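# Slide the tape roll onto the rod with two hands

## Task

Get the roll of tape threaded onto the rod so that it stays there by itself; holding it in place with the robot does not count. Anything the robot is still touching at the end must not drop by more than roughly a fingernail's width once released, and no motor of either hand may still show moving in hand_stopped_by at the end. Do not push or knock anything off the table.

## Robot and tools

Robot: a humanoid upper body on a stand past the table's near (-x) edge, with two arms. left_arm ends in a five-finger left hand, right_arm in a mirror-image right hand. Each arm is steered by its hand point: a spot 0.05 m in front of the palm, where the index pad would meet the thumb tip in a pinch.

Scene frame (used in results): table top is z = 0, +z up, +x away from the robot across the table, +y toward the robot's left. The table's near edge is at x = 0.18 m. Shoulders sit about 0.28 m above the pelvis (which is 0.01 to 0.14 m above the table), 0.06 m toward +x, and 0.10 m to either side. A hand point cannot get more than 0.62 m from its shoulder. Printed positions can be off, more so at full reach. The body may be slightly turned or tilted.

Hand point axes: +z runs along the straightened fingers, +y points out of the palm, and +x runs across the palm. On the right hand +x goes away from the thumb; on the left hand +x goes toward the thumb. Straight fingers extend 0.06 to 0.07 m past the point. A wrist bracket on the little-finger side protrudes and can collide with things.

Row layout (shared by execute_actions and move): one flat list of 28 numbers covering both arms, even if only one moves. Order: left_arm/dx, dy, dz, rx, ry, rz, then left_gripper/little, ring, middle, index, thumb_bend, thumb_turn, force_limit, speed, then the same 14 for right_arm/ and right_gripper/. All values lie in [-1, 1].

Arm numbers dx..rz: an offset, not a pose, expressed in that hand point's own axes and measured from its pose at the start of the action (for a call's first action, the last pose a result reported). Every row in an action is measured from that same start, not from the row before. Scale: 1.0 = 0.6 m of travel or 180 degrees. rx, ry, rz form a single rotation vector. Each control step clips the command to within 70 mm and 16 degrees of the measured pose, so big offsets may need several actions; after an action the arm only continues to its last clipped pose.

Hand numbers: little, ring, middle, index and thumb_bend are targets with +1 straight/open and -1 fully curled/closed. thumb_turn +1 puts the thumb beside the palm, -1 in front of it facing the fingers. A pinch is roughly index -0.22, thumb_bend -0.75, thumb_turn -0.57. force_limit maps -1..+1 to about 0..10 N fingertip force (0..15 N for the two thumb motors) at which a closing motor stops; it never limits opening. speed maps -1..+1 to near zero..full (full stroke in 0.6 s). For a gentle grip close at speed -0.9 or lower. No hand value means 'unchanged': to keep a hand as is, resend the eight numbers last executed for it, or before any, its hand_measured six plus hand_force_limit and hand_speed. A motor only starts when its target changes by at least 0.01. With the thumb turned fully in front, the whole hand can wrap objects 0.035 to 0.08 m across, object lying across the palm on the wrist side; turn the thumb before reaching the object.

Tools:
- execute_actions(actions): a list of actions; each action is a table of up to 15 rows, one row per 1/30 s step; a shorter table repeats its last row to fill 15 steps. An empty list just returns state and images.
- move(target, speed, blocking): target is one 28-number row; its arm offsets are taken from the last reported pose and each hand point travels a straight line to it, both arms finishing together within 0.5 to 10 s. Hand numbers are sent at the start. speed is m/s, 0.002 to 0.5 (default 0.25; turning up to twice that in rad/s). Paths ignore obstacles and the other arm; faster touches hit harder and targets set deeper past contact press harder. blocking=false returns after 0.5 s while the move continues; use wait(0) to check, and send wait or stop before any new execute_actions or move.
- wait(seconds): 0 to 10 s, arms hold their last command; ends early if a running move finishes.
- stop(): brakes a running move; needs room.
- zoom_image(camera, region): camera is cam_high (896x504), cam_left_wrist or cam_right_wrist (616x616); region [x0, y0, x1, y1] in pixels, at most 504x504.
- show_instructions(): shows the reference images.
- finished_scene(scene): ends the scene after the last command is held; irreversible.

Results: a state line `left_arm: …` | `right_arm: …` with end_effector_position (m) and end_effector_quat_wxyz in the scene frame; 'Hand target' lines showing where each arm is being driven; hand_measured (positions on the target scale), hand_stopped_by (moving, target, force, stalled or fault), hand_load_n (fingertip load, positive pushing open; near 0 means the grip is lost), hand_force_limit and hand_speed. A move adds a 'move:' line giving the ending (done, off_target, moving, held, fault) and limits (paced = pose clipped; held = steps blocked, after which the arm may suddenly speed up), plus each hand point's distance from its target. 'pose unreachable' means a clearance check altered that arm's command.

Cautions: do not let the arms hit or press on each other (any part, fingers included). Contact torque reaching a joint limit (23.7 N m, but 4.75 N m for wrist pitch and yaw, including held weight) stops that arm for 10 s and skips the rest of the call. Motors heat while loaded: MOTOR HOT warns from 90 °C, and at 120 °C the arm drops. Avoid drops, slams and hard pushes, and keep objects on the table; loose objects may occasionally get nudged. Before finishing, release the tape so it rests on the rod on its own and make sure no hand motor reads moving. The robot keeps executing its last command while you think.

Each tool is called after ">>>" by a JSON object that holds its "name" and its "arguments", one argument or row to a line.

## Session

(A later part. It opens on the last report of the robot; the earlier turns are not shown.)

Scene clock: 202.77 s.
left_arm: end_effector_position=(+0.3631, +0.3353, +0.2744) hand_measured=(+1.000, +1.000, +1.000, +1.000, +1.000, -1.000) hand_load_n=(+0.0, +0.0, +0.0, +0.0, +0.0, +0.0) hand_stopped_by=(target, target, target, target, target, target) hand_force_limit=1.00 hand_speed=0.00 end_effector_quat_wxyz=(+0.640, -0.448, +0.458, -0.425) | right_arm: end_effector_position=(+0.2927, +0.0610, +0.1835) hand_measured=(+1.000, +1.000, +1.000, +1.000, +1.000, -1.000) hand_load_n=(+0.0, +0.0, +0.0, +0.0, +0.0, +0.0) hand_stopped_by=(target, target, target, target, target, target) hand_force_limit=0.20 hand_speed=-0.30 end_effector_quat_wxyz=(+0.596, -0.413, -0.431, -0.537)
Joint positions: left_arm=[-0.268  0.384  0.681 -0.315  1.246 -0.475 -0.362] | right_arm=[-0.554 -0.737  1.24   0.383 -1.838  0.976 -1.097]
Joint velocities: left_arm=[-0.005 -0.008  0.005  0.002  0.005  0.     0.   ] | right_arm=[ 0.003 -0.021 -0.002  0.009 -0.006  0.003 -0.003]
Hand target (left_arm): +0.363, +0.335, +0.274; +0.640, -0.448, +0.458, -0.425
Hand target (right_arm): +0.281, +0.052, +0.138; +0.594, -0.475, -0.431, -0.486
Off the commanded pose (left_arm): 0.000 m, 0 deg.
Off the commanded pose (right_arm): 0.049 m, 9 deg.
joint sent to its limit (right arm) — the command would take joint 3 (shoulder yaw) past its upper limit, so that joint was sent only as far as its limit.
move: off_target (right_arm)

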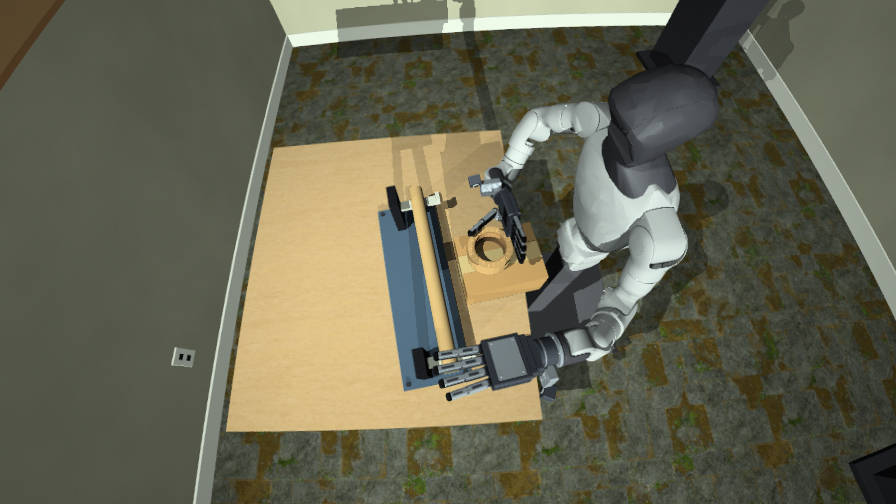

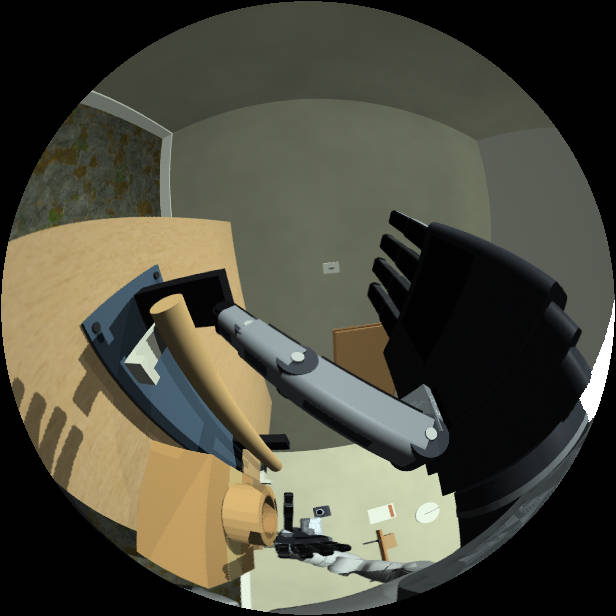

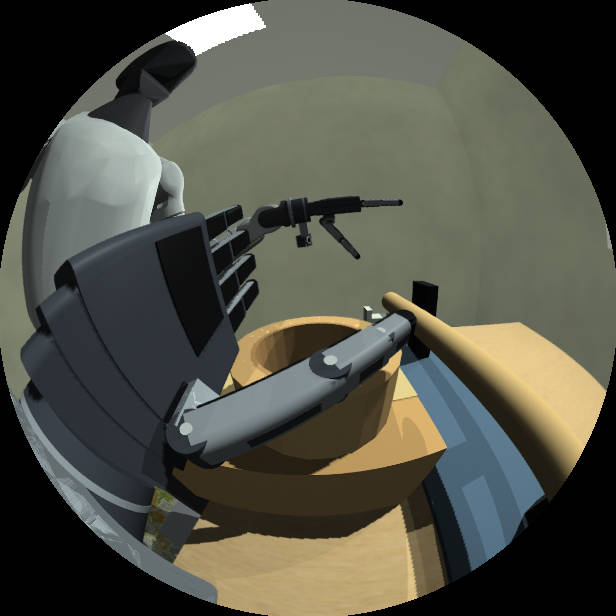

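>>> {"name": "move", "arguments": {
  "target": [0,0,0,0,0,0,1,1,1,1,1,-1,1,0,0.02,-0.01,-0.06,0,-0.06,0,1,1,1,1,1,-1,0.2,-0.3],
  "speed": 0.04
}}

>>> {"name": "move", "arguments": {
  "target": [0,0,0,0,0,0,1,1,1,1,1,-1,1,0,-0.085,0,0,0,0,0,1,1,1,1,1,-1,0.2,-0.3],
  "speed": 0.03
}}

>>> {"name": "move", "arguments": {
  "target": [0,0,0,0,0,0,1,1,1,1,1,-1,1,0,0,0,0.035,0,0,0,1,1,1,1,1,-1,0.2,-0.3],
  "speed": 0.02
}}

>>> {"name": "zoom_image", "arguments": {
  "camera": "cam_high",
  "region": [420,150,600,310]
}}

Scene clock: 212.53 s.
left_arm: end_effector_position=(+0.3631, +0.3353, +0.2744) hand_measured=(+1.000, +1.000, +1.000, +1.000, +1.000, -1.000) hand_load_n=(+0.0, +0.0, +0.0, +0.0, +0.0, +0.0) hand_stopped_by=(target, target, target, target, target, target) hand_force_limit=1.00 hand_speed=0.00 end_effector_quat_wxyz=(+0.640, -0.448, +0.458, -0.425) | right_arm: end_effector_position=(+0.2914, +0.0231, +0.1859) hand_measured=(+1.000, +1.000, +1.000, +1.000, +1.000, -1.000) hand_load_n=(+0.0, +0.0, +0.0, +0.0, +0.0, +0.0) hand_stopped_by=(target, target, target, target, target, target) hand_force_limit=0.20 hand_speed=-0.30 end_effector_quat_wxyz=(+0.550, -0.460, -0.487, -0.499)
Joint positions: left_arm=[-0.268  0.384  0.681 -0.315  1.246 -0.475 -0.362] | right_arm=[-0.561 -1.048  1.258  0.145 -1.939  0.892 -0.964]
Joint velocities: left_arm=[ 0.002  0.002  0.002  0.002 -0.008  0.     0.   ] | right_arm=[ 0.005 -0.005 -0.011 -0.008 -0.008 -0.002  0.   ]
Hand target (left_arm): +0.363, +0.335, +0.274; +0.640, -0.448, +0.458, -0.425
Hand target (right_arm): +0.291, +0.024, +0.185; +0.550, -0.460, -0.489, -0.497
Off the commanded pose (left_arm): 0.000 m, 0 deg.
Off the commanded pose (right_arm): 0.002 m, 1 deg.
move: done

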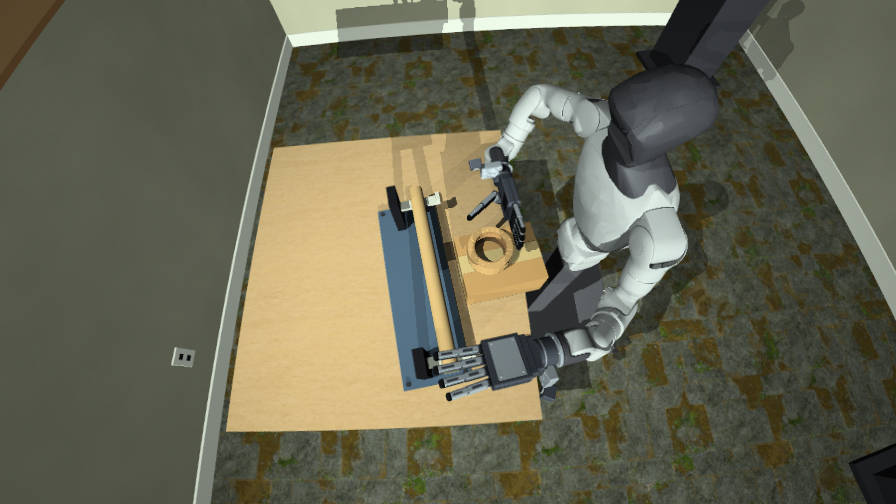

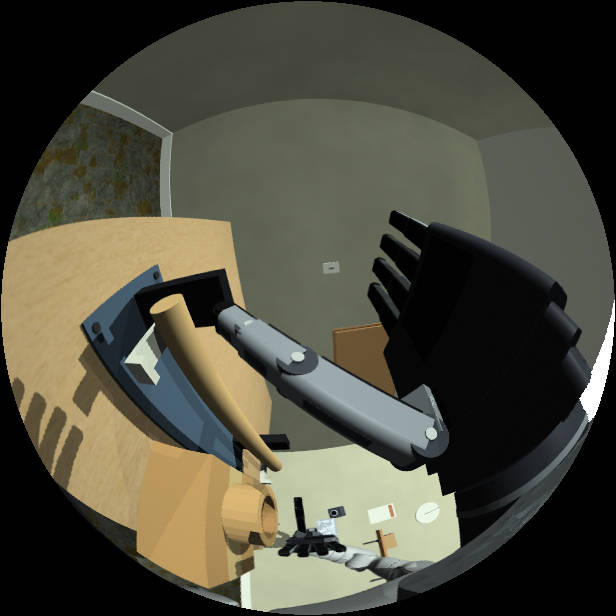

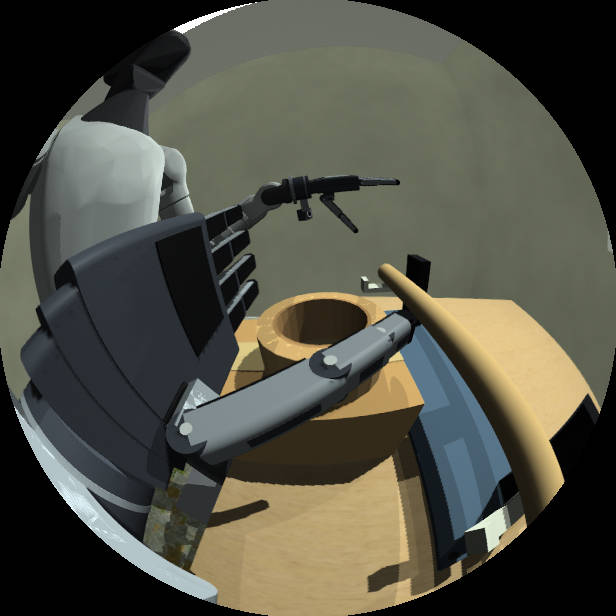

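Scene clock: 214.50 s.
left_arm: end_effector_position=(+0.3631, +0.3353, +0.2744) hand_measured=(+1.000, +1.000, +1.000, +1.000, +1.000, -1.000) hand_load_n=(+0.0, +0.0, +0.0, +0.0, +0.0, +0.0) hand_stopped_by=(target, target, target, target, target, target) hand_force_limit=1.00 hand_speed=0.00 end_effector_quat_wxyz=(+0.640, -0.448, +0.458, -0.425) | right_arm: end_effector_position=(+0.2913, +0.0272, +0.1347) hand_measured=(+1.000, +1.000, +1.000, +1.000, +1.000, -1.000) hand_load_n=(+0.0, +0.0, +0.0, +0.0, +0.0, +0.0) hand_stopped_by=(target, target, target, target, target, target) hand_force_limit=0.20 hand_speed=-0.30 end_effector_quat_wxyz=(+0.550, -0.461, -0.485, -0.499)
Joint positions: left_arm=[-0.268  0.384  0.681 -0.315  1.246 -0.475 -0.362] | right_arm=[-0.517 -0.769  1.246  0.545 -1.879  0.99  -1.167]
Joint velocities: left_arm=[-0.011 -0.009  0.002  0.003  0.006  0.     0.   ] | right_arm=[-0.011 -0.009 -0.003  0.018  0.017  0.    -0.005]
Hand target (left_arm): +0.363, +0.335, +0.274; +0.640, -0.448, +0.458, -0.425
Hand target (right_arm): +0.292, +0.027, +0.135; +0.550, -0.461, -0.483, -0.502
Off the commanded pose (left_arm): 0.000 m, 0 deg.
Off the commanded pose (right_arm): 0.002 m, 0 deg.
move: done

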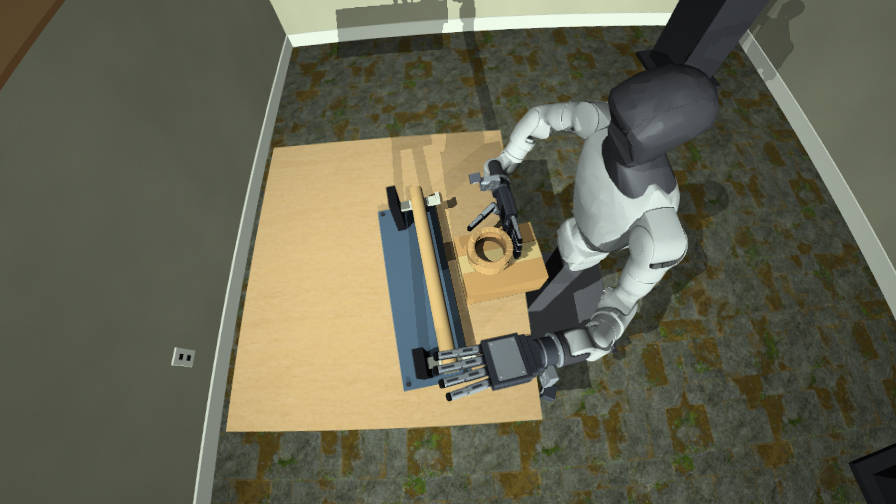

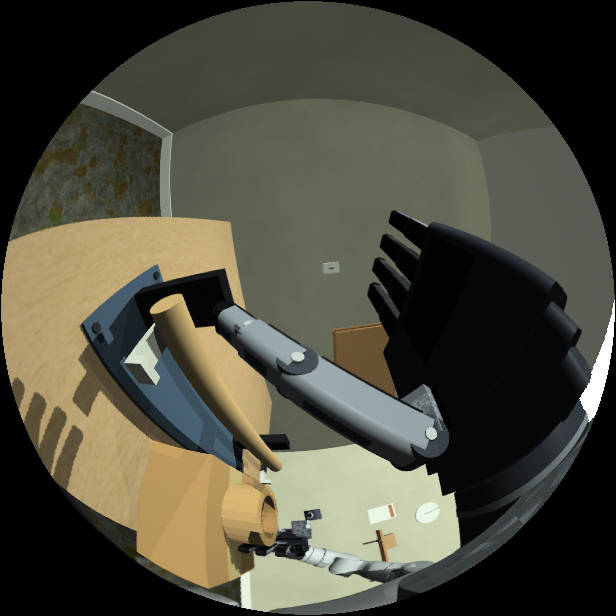

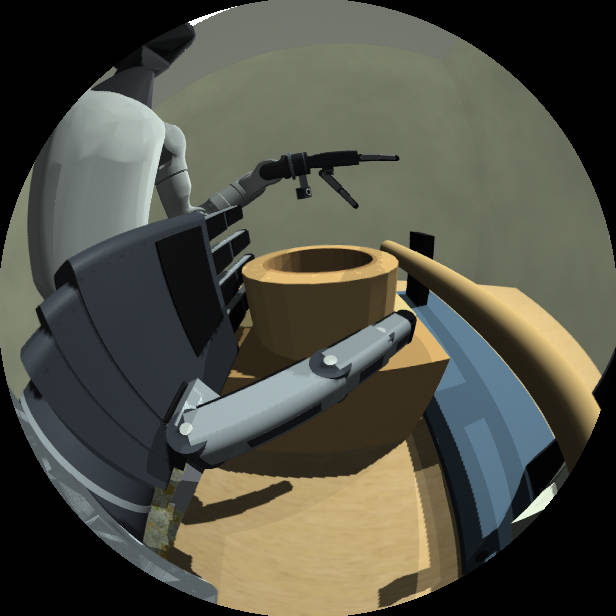

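Scene clock: 215.80 s.
left_arm: end_effector_position=(+0.3631, +0.3353, +0.2744) hand_measured=(+1.000, +1.000, +1.000, +1.000, +1.000, -1.000) hand_load_n=(+0.0, +0.0, +0.0, +0.0, +0.0, +0.0) hand_stopped_by=(target, target, target, target, target, target) hand_force_limit=1.00 hand_speed=0.00 end_effector_quat_wxyz=(+0.640, -0.448, +0.458, -0.425) | right_arm: end_effector_position=(+0.2895, +0.0474, +0.1373) hand_measured=(+1.000, +1.000, +1.000, +1.000, +1.000, -1.000) hand_load_n=(+0.0, +0.0, +0.0, +0.0, +0.0, +0.0) hand_stopped_by=(target, target, target, target, target, target) hand_force_limit=0.20 hand_speed=-0.30 end_effector_quat_wxyz=(+0.554, -0.459, -0.482, -0.501)
Joint positions: left_arm=[-0.268  0.384  0.681 -0.315  1.246 -0.475 -0.362] | right_arm=[-0.546 -0.739  1.276  0.506 -1.949  0.974 -1.052]
Joint velocities: left_arm=[0.003 0.    0.003 0.    0.    0.    0.   ] | right_arm=[0.    0.    0.009 0.009 0.005 0.    0.   ]
Hand target (left_arm): +0.363, +0.335, +0.274; +0.640, -0.448, +0.458, -0.425
Hand target (right_arm): +0.289, +0.048, +0.136; +0.554, -0.459, -0.484, -0.498
Off the commanded pose (left_arm): 0.000 m, 0 deg.
Off the commanded pose (right_arm): 0.001 m, 1 deg.
joint sent to its limit (right arm) — the command would take joint 3 (shoulder yaw) past its upper limit and joint 5 (wrist roll) past its lower limit, so those joints were sent only as far as their limits.
move: done

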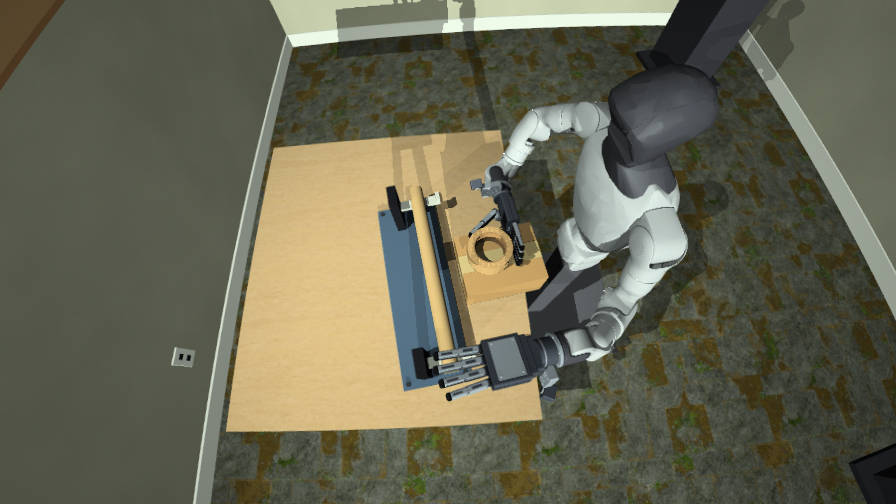

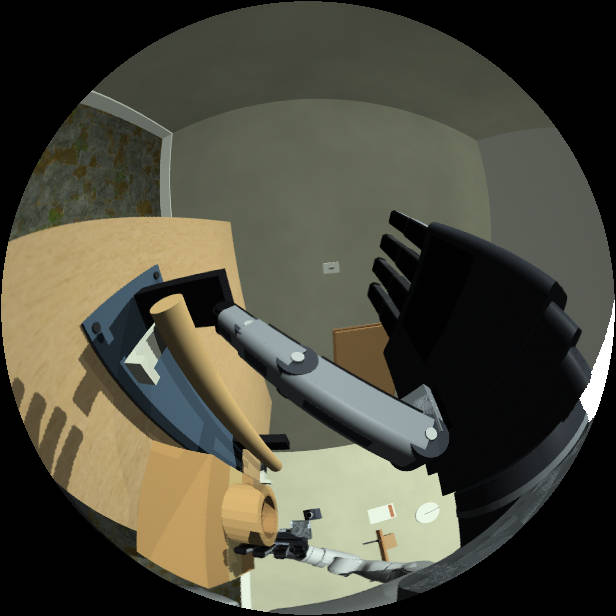

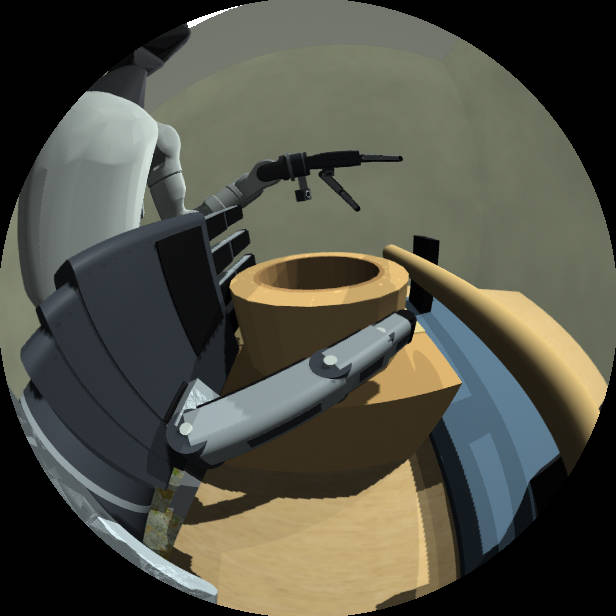

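Region (420, 150, 600, 310) of cam_high's 896x504 image, scaled by 2.800, with more detail than that image has.

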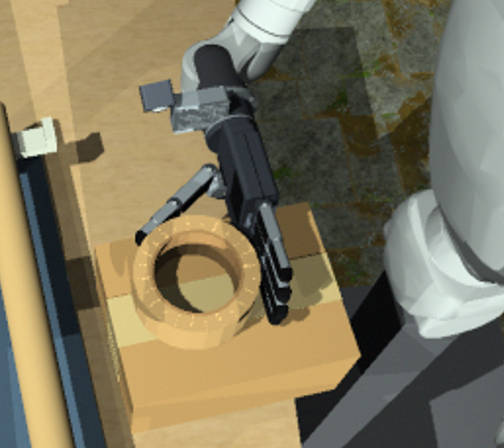

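>>> {"name": "move", "arguments": {
  "target": [0,0,0,0,0,0,1,1,1,1,1,-1,1,0,-0.012,0.003,0.01,0,0,0,1,1,1,1,1,-1,0.2,-0.3],
  "speed": 0.02
}}

>>> {"name": "move", "arguments": {
  "target": [0,0,0,0,0,0,1,1,1,1,1,-1,1,0,0,0,0,0,0,0,1,1,-0.4,-0.4,0.6,-1,0.7,-0.6]
}}

>>> {"name": "move", "arguments": {
  "target": [0,0,0,0,0,0,1,1,1,1,1,-1,1,0,0.08,0,0,0,0,0,1,1,-0.4,-0.4,0.6,-1,0.7,-0.6],
  "speed": 0.03
}}

>>> {"name": "zoom_image", "arguments": {
  "camera": "cam_high",
  "region": [420,150,600,310]
}}

Scene clock: 223.13 s.
left_arm: end_effector_position=(+0.3631, +0.3353, +0.2744) hand_measured=(+1.000, +1.000, +1.000, +1.000, +1.000, -1.000) hand_load_n=(+0.0, +0.0, +0.0, +0.0, +0.0, +0.0) hand_stopped_by=(target, target, target, target, target, target) hand_force_limit=1.00 hand_speed=0.00 end_effector_quat_wxyz=(+0.640, -0.448, +0.458, -0.425) | right_arm: end_effector_position=(+0.2912, +0.0533, +0.1317) hand_measured=(+1.000, +1.000, +1.000, +1.000, +1.000, -1.000) hand_load_n=(+0.0, +0.0, +0.0, +0.0, +0.0, -0.5) hand_stopped_by=(target, target, target, target, target, target) hand_force_limit=0.20 hand_speed=-0.30 end_effector_quat_wxyz=(+0.552, -0.458, -0.482, -0.502)
Joint positions: left_arm=[-0.268  0.384  0.681 -0.315  1.246 -0.475 -0.362] | right_arm=[-0.552 -0.687  1.276  0.567 -1.949  0.983 -1.062]
Joint velocities: left_arm=[-0.002 -0.008 -0.008  0.     0.005  0.     0.   ] | right_arm=[-0.003  0.    -0.008  0.003 -0.017  0.    -0.002]
Hand target (left_arm): +0.363, +0.335, +0.274; +0.640, -0.448, +0.458, -0.425
Hand target (right_arm): +0.290, +0.054, +0.131; +0.554, -0.459, -0.482, -0.501
Off the commanded pose (left_arm): 0.000 m, 0 deg.
Off the commanded pose (right_arm): 0.001 m, 0 deg.
move: done

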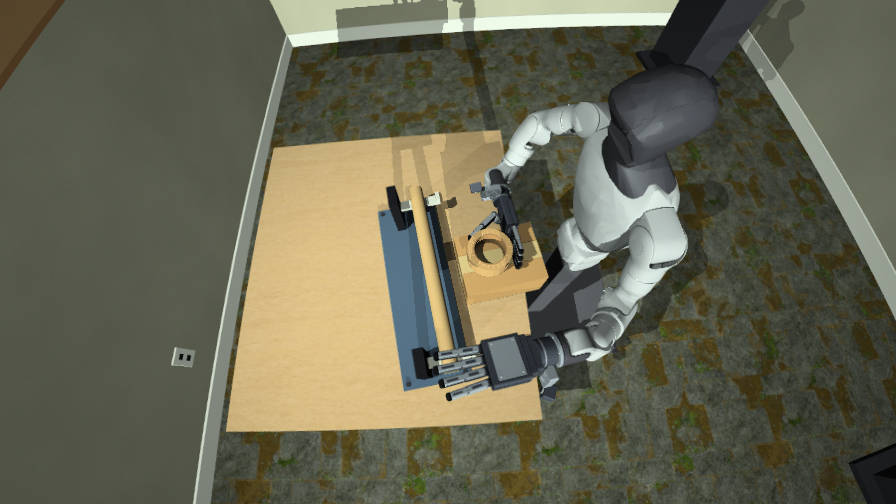

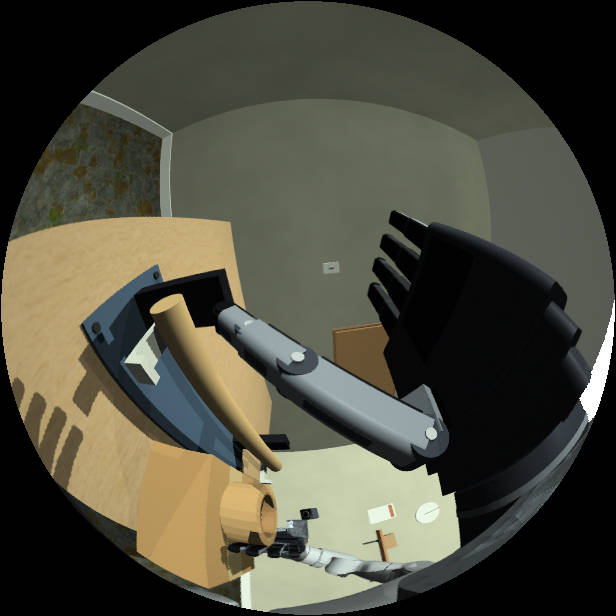

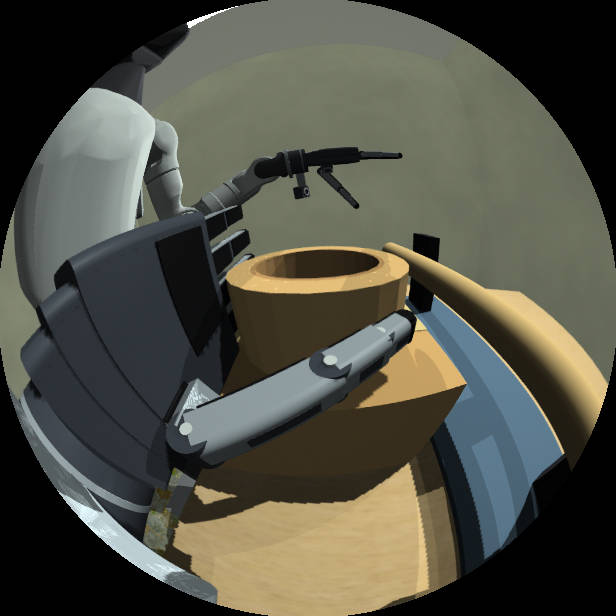

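Scene clock: 223.67 s.
left_arm: end_effector_position=(+0.3631, +0.3353, +0.2744) hand_measured=(+1.000, +1.000, +1.000, +1.000, +1.000, -1.000) hand_load_n=(+0.0, +0.0, +0.0, +0.0, +0.0, +0.0) hand_stopped_by=(target, target, target, target, target, target) hand_force_limit=1.00 hand_speed=0.00 end_effector_quat_wxyz=(+0.640, -0.448, +0.458, -0.425) | right_arm: end_effector_position=(+0.2907, +0.0536, +0.1321) hand_measured=(+1.000, +1.000, +0.828, +0.828, +0.972, -1.000) hand_load_n=(+0.0, +0.0, +9.0, +9.0, +17.5, +2.0) hand_stopped_by=(target, target, force, force, force, target) hand_force_limit=0.70 hand_speed=-0.60 end_effector_quat_wxyz=(+0.553, -0.457, -0.482, -0.502)
Joint positions: left_arm=[-0.268  0.384  0.681 -0.315  1.246 -0.475 -0.362] | right_arm=[-0.552 -0.687  1.276  0.566 -1.949  0.984 -1.064]
Joint velocities: left_arm=[-0.018 -0.008  0.021  0.    -0.002  0.     0.   ] | right_arm=[ 0.003 -0.003  0.005 -0.012 -0.002  0.     0.   ]
Hand target (left_arm): +0.363, +0.335, +0.274; +0.640, -0.448, +0.458, -0.425
Hand target (right_arm): +0.291, +0.053, +0.132; +0.552, -0.458, -0.482, -0.502
Off the commanded pose (left_arm): 0.000 m, 0 deg.
Off the commanded pose (right_arm): 0.001 m, 0 deg.
move: done

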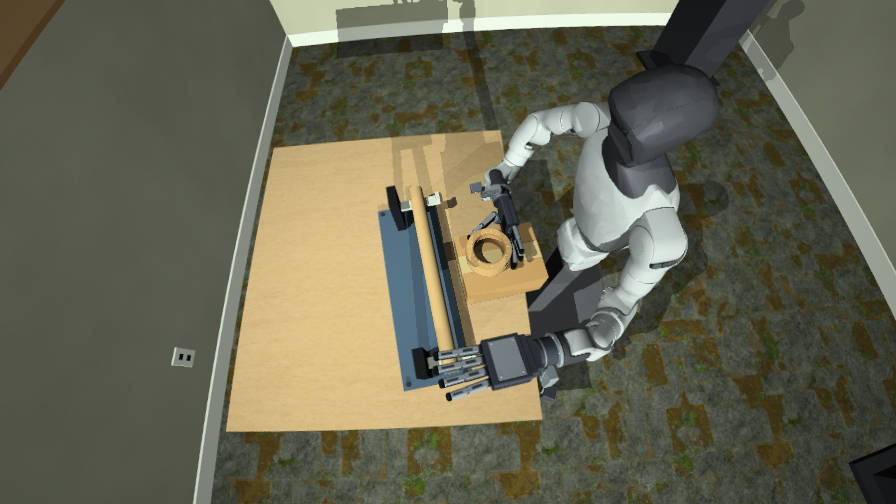

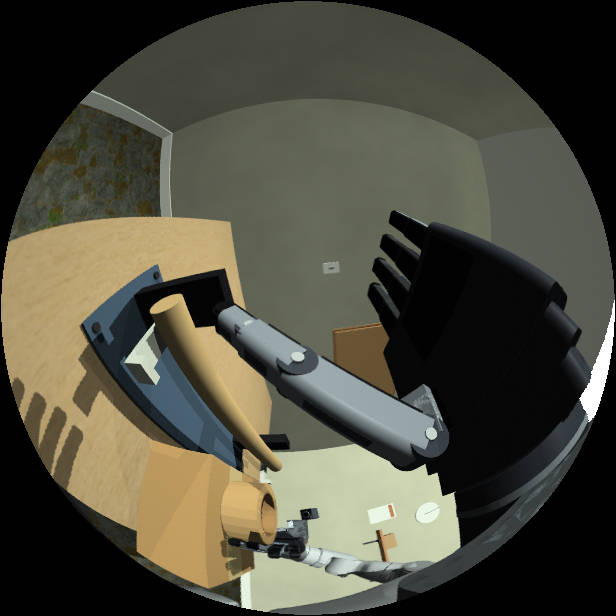

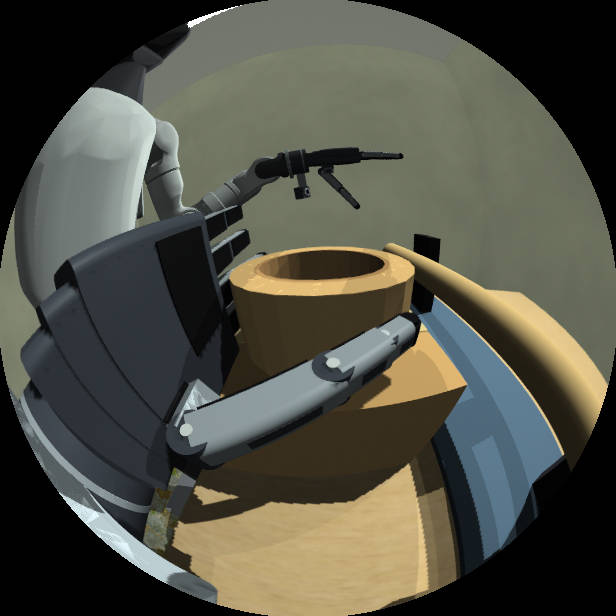

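Scene clock: 225.53 s.
left_arm: end_effector_position=(+0.3631, +0.3353, +0.2744) hand_measured=(+1.000, +1.000, +1.000, +1.000, +1.000, -1.000) hand_load_n=(+0.0, +0.0, +0.0, +0.0, +0.0, +0.0) hand_stopped_by=(target, target, target, target, target, target) hand_force_limit=1.00 hand_speed=0.00 end_effector_quat_wxyz=(+0.640, -0.448, +0.458, -0.425) | right_arm: end_effector_position=(+0.2896, +0.0497, +0.1798) hand_measured=(+1.000, +1.000, +0.828, +0.828, +0.972, -1.000) hand_load_n=(+0.0, +0.0, +8.0, +9.5, +17.5, +4.0) hand_stopped_by=(target, target, force, force, force, target) hand_force_limit=0.70 hand_speed=-0.60 end_effector_quat_wxyz=(+0.569, -0.446, -0.480, -0.496)
Joint positions: left_arm=[-0.268  0.384  0.681 -0.315  1.246 -0.475 -0.362] | right_arm=[-0.602 -0.92   1.279  0.216 -1.952  0.874 -0.955]
Joint velocities: left_arm=[-0.005  0.008 -0.002 -0.002 -0.002  0.     0.   ] | right_arm=[ 0.011  0.009  0.008 -0.012  0.    -0.006  0.001]
Hand target (left_arm): +0.363, +0.335, +0.274; +0.640, -0.448, +0.458, -0.425
Hand target (right_arm): +0.290, +0.050, +0.180; +0.569, -0.447, -0.481, -0.495
Off the commanded pose (left_arm): 0.000 m, 0 deg.
Off the commanded pose (right_arm): 0.003 m, 2 deg.
joint sent to its limit (right arm) — the command would take joint 3 (shoulder yaw) past its upper limit and joint 5 (wrist roll) past its lower limit, so those joints were sent only as far as their limits.
move: done

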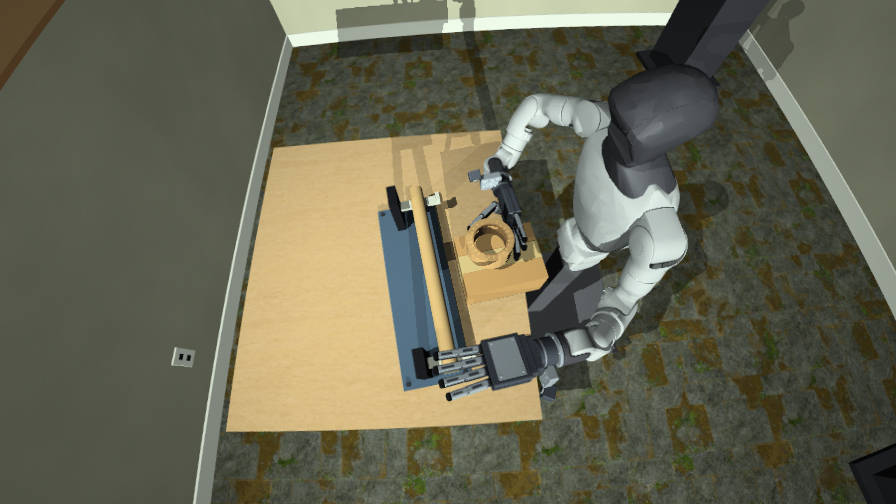

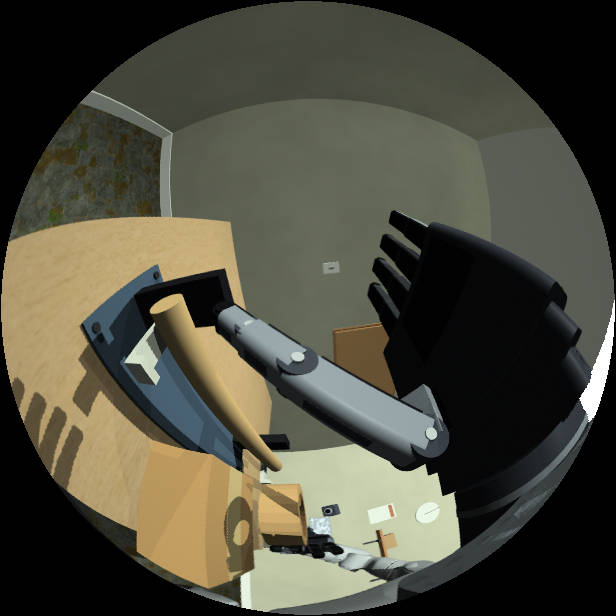

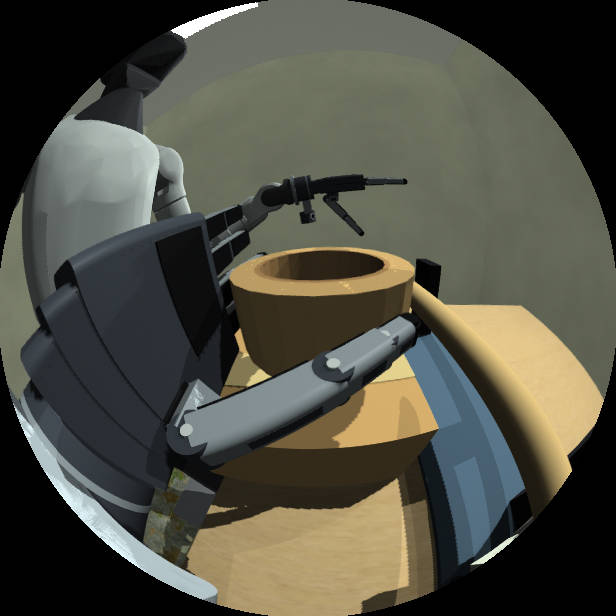

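Region (420, 150, 600, 310) of cam_high's 896x504 image, scaled by 2.800, with more detail than that image has.

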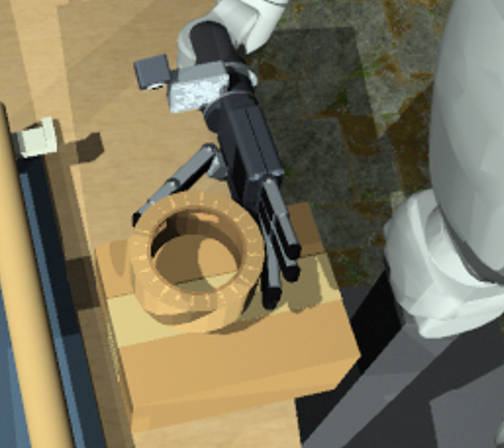

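>>> {"name": "move", "arguments": {
  "target": [0,0,0,0,0,0,1,1,1,1,1,-1,1,0,0.1,0.03,-0.3,0,0,0.45,1,1,-0.4,-0.4,0.6,-1,0.7,-0.6],
  "speed": 0.12
}}

>>> {"name": "move", "arguments": {
  "target": [0,0,0,0,0,0,1,1,1,1,1,-1,1,0,0.2,-0.02,-0.22,0,0.42,0,1,1,-0.4,-0.4,0.6,-1,0.7,-0.6],
  "speed": 0.12
}}

Scene clock: 237.73 s.
left_arm: end_effector_position=(+0.3631, +0.3353, +0.2744) hand_measured=(+1.000, +1.000, +1.000, +1.000, +1.000, -1.000) hand_load_n=(+0.0, +0.0, +0.0, +0.0, +0.0, +0.0) hand_stopped_by=(target, target, target, target, target, target) hand_force_limit=1.00 hand_speed=0.00 end_effector_quat_wxyz=(+0.640, -0.448, +0.458, -0.425) | right_arm: end_effector_position=(+0.3259, -0.1261, +0.2156) hand_measured=(+1.000, +1.000, +0.828, +0.828, +0.972, -1.000) hand_load_n=(+0.0, +0.0, +8.0, +9.0, +17.5, +3.5) hand_stopped_by=(target, target, force, force, force, target) hand_force_limit=0.70 hand_speed=-0.60 end_effector_quat_wxyz=(-0.661, +0.737, +0.031, +0.140)
Joint positions: left_arm=[-0.268  0.384  0.681 -0.315  1.246 -0.475 -0.362] | right_arm=[-0.92  -1.322  0.935  0.747 -1.578 -1.066 -1.584]
Joint velocities: left_arm=[-0.002  0.005  0.005 -0.011 -0.015  0.     0.   ] | right_arm=[-0.011  0.003  0.002  0.003 -0.012 -0.015  0.   ]
Hand target (left_arm): +0.363, +0.335, +0.274; +0.640, -0.448, +0.458, -0.425
Hand target (right_arm): +0.326, -0.126, +0.216; -0.660, +0.737, +0.031, +0.140
Off the commanded pose (left_arm): 0.000 m, 0 deg.
Off the commanded pose (right_arm): 0.009 m, 22 deg; orientation clipped at the last step of the last action.
joint sent to its limit (right arm) — the command would take joint 7 (wrist yaw) past its lower limit, so that joint was sent only as far as its limit.
move: off_target (right_arm); limits=paced

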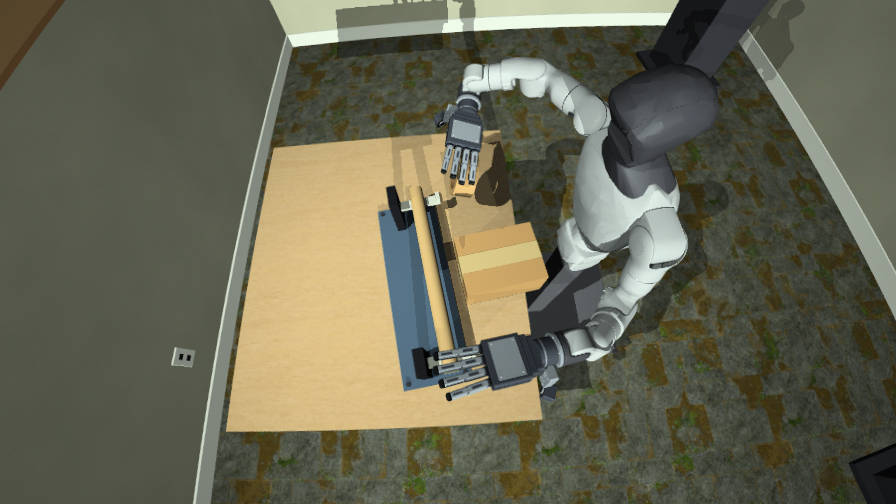

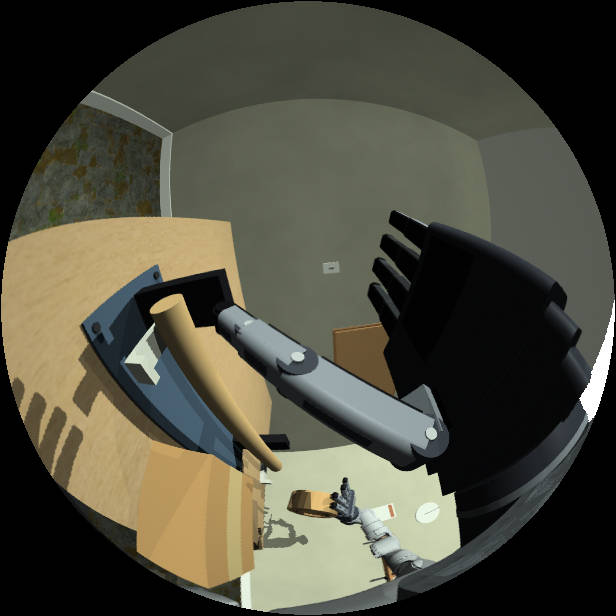

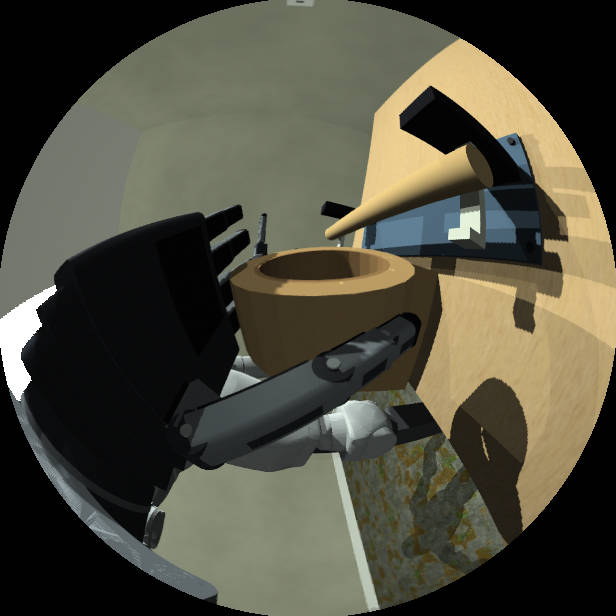

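Scene clock: 243.53 s.
left_arm: end_effector_position=(+0.3631, +0.3353, +0.2744) hand_measured=(+1.000, +1.000, +1.000, +1.000, +1.000, -1.000) hand_load_n=(+0.0, +0.0, +0.0, +0.0, +0.0, +0.0) hand_stopped_by=(target, target, target, target, target, target) hand_force_limit=1.00 hand_speed=0.00 end_effector_quat_wxyz=(+0.640, -0.448, +0.458, -0.425) | right_arm: end_effector_position=(+0.4125, -0.2791, +0.2734) hand_measured=(+1.000, +1.000, +0.828, +0.828, +0.972, -1.000) hand_load_n=(+0.0, +0.0, +8.0, +9.0, +17.5, +3.5) hand_stopped_by=(target, target, force, force, force, target) hand_force_limit=0.70 hand_speed=-0.60 end_effector_quat_wxyz=(+0.546, -0.484, +0.388, -0.563)
Joint positions: left_arm=[-0.268  0.384  0.681 -0.315  1.246 -0.475 -0.362] | right_arm=[ 0.496 -1.555 -0.002 -0.002 -0.062 -0.004 -0.896]
Joint velocities: left_arm=[-0.003 -0.02   0.006 -0.002 -0.005  0.     0.   ] | right_arm=[-0.006  0.002 -0.008 -0.005 -0.015  0.004  0.   ]
Hand target (left_arm): +0.363, +0.335, +0.274; +0.640, -0.448, +0.458, -0.425
Hand target (right_arm): +0.413, -0.280, +0.273; +0.546, -0.482, +0.390, -0.563
Off the commanded pose (left_arm): 0.000 m, 0 deg.
Off the commanded pose (right_arm): 0.010 m, 2 deg.
move: off_target (right_arm)

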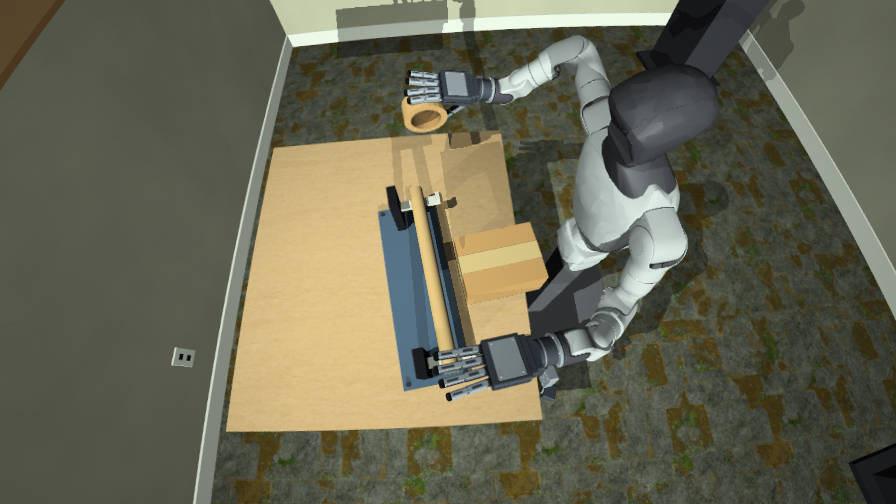

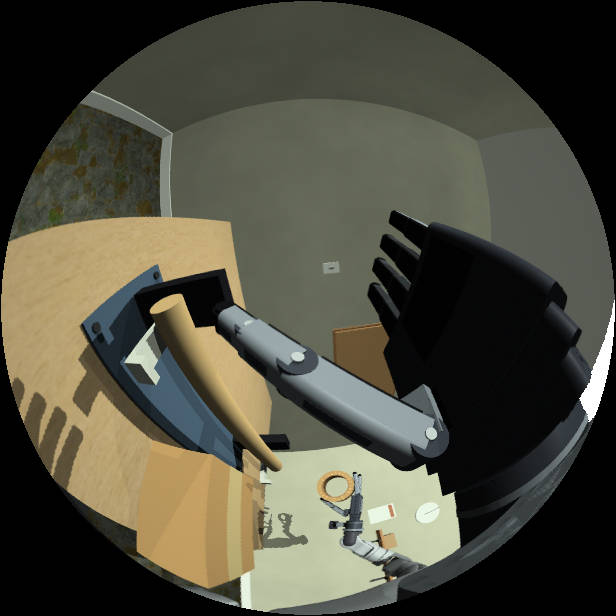

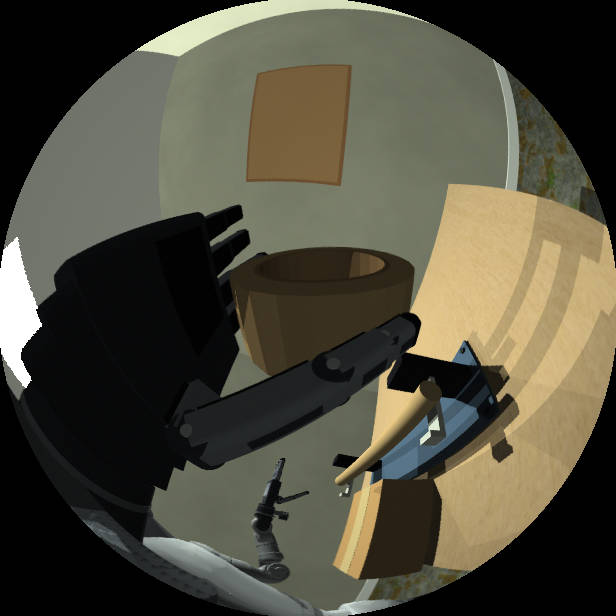

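>>> {"name": "move", "arguments": {
  "target": [0.22,0.07,0,-0.04,0.02,-0.065,1,1,1,1,1,-1,1,0,-0.05,0.02,0.06,-0.07,0,0,1,1,-0.4,-0.4,0.6,-1,0.7,-0.6],
  "speed": 0.1
}}

>>> {"name": "zoom_image", "arguments": {
  "camera": "cam_high",
  "region": [360,250,600,430]
}}

Scene clock: 253.77 s.
left_arm: end_effector_position=(+0.3924, +0.2234, +0.1996) hand_measured=(+1.000, +1.000, +1.000, +1.000, +1.000, -1.000) hand_load_n=(+0.0, +0.0, +0.0, +0.0, +0.0, +0.0) hand_stopped_by=(target, target, target, target, target, target) hand_force_limit=1.00 hand_speed=0.00 end_effector_quat_wxyz=(+0.547, -0.527, +0.454, -0.467) | right_arm: end_effector_position=(+0.4473, -0.2407, +0.2641) hand_measured=(+1.000, +1.000, +0.828, +0.828, +0.972, -1.000) hand_load_n=(+0.0, +0.0, +8.0, +9.0, +17.5, +3.5) hand_stopped_by=(target, target, force, force, force, target) hand_force_limit=0.70 hand_speed=-0.60 end_effector_quat_wxyz=(-0.494, +0.546, -0.444, +0.511)
Joint positions: left_arm=[-0.23   0.011  0.31  -0.348  1.515 -0.246 -0.349] | right_arm=[ 0.146 -1.567  0.075 -0.136 -0.063  0.194 -0.401]
Joint velocities: left_arm=[-0.011  0.     0.     0.     0.011  0.002  0.001] | right_arm=[-0.005 -0.006  0.023 -0.015 -0.003  0.005  0.   ]
Hand target (left_arm): +0.392, +0.224, +0.198; +0.547, -0.527, +0.454, -0.465
Hand target (right_arm): +0.447, -0.241, +0.263; -0.492, +0.547, -0.444, +0.511
Off the commanded pose (left_arm): 0.010 m, 1 deg.
Off the commanded pose (right_arm): 0.007 m, 1 deg.
joint sent to its limit (left arm) — the command would take joint 2 (shoulder roll) past its lower limit, so that joint was sent only as far as its limit.
move: off_target (left_arm, right_arm)

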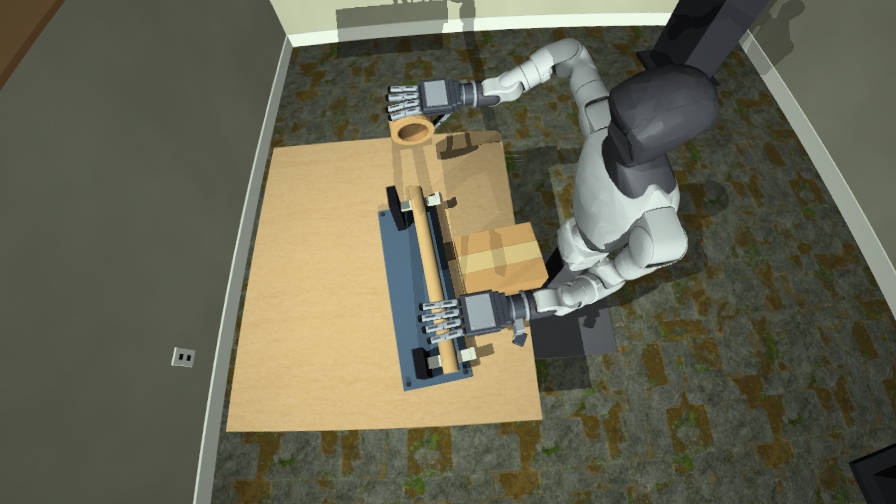

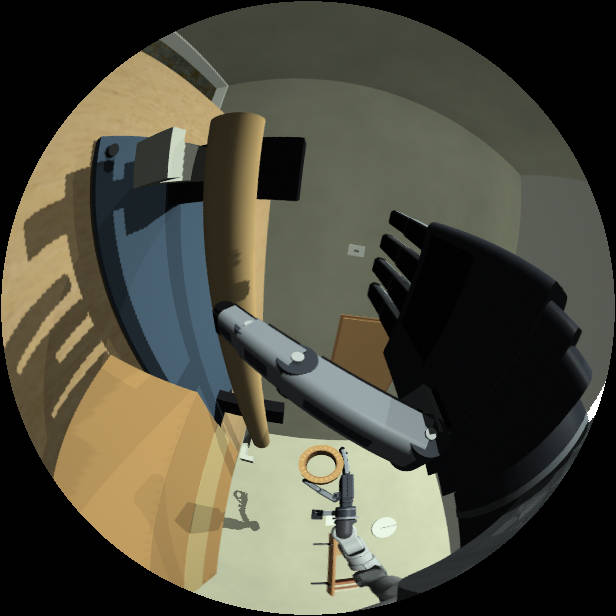

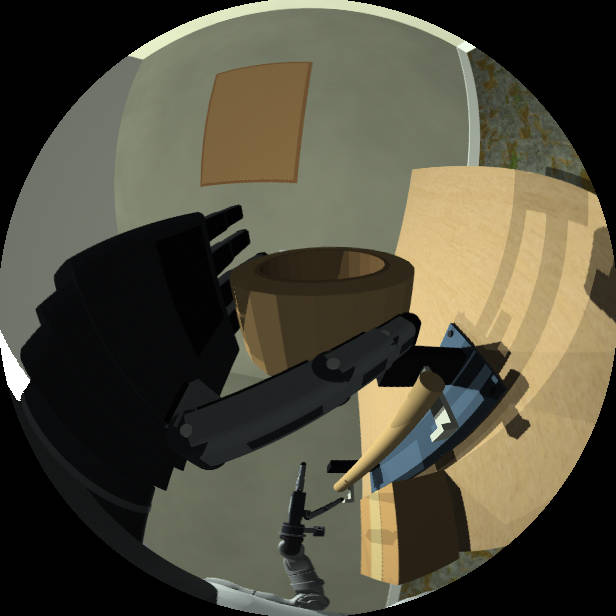

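Region (360, 250, 600, 430) of cam_high's 896x504 image, scaled by 2.100, with more detail than that image has; it fills the top 378 rows of this view, and the rest is white.

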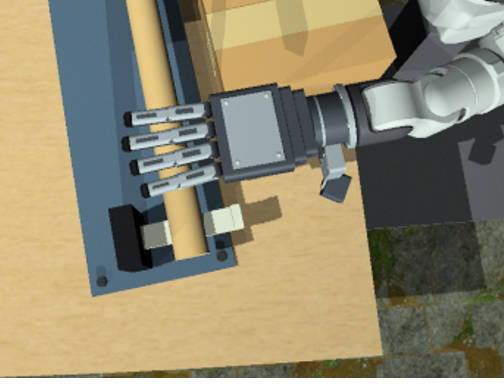

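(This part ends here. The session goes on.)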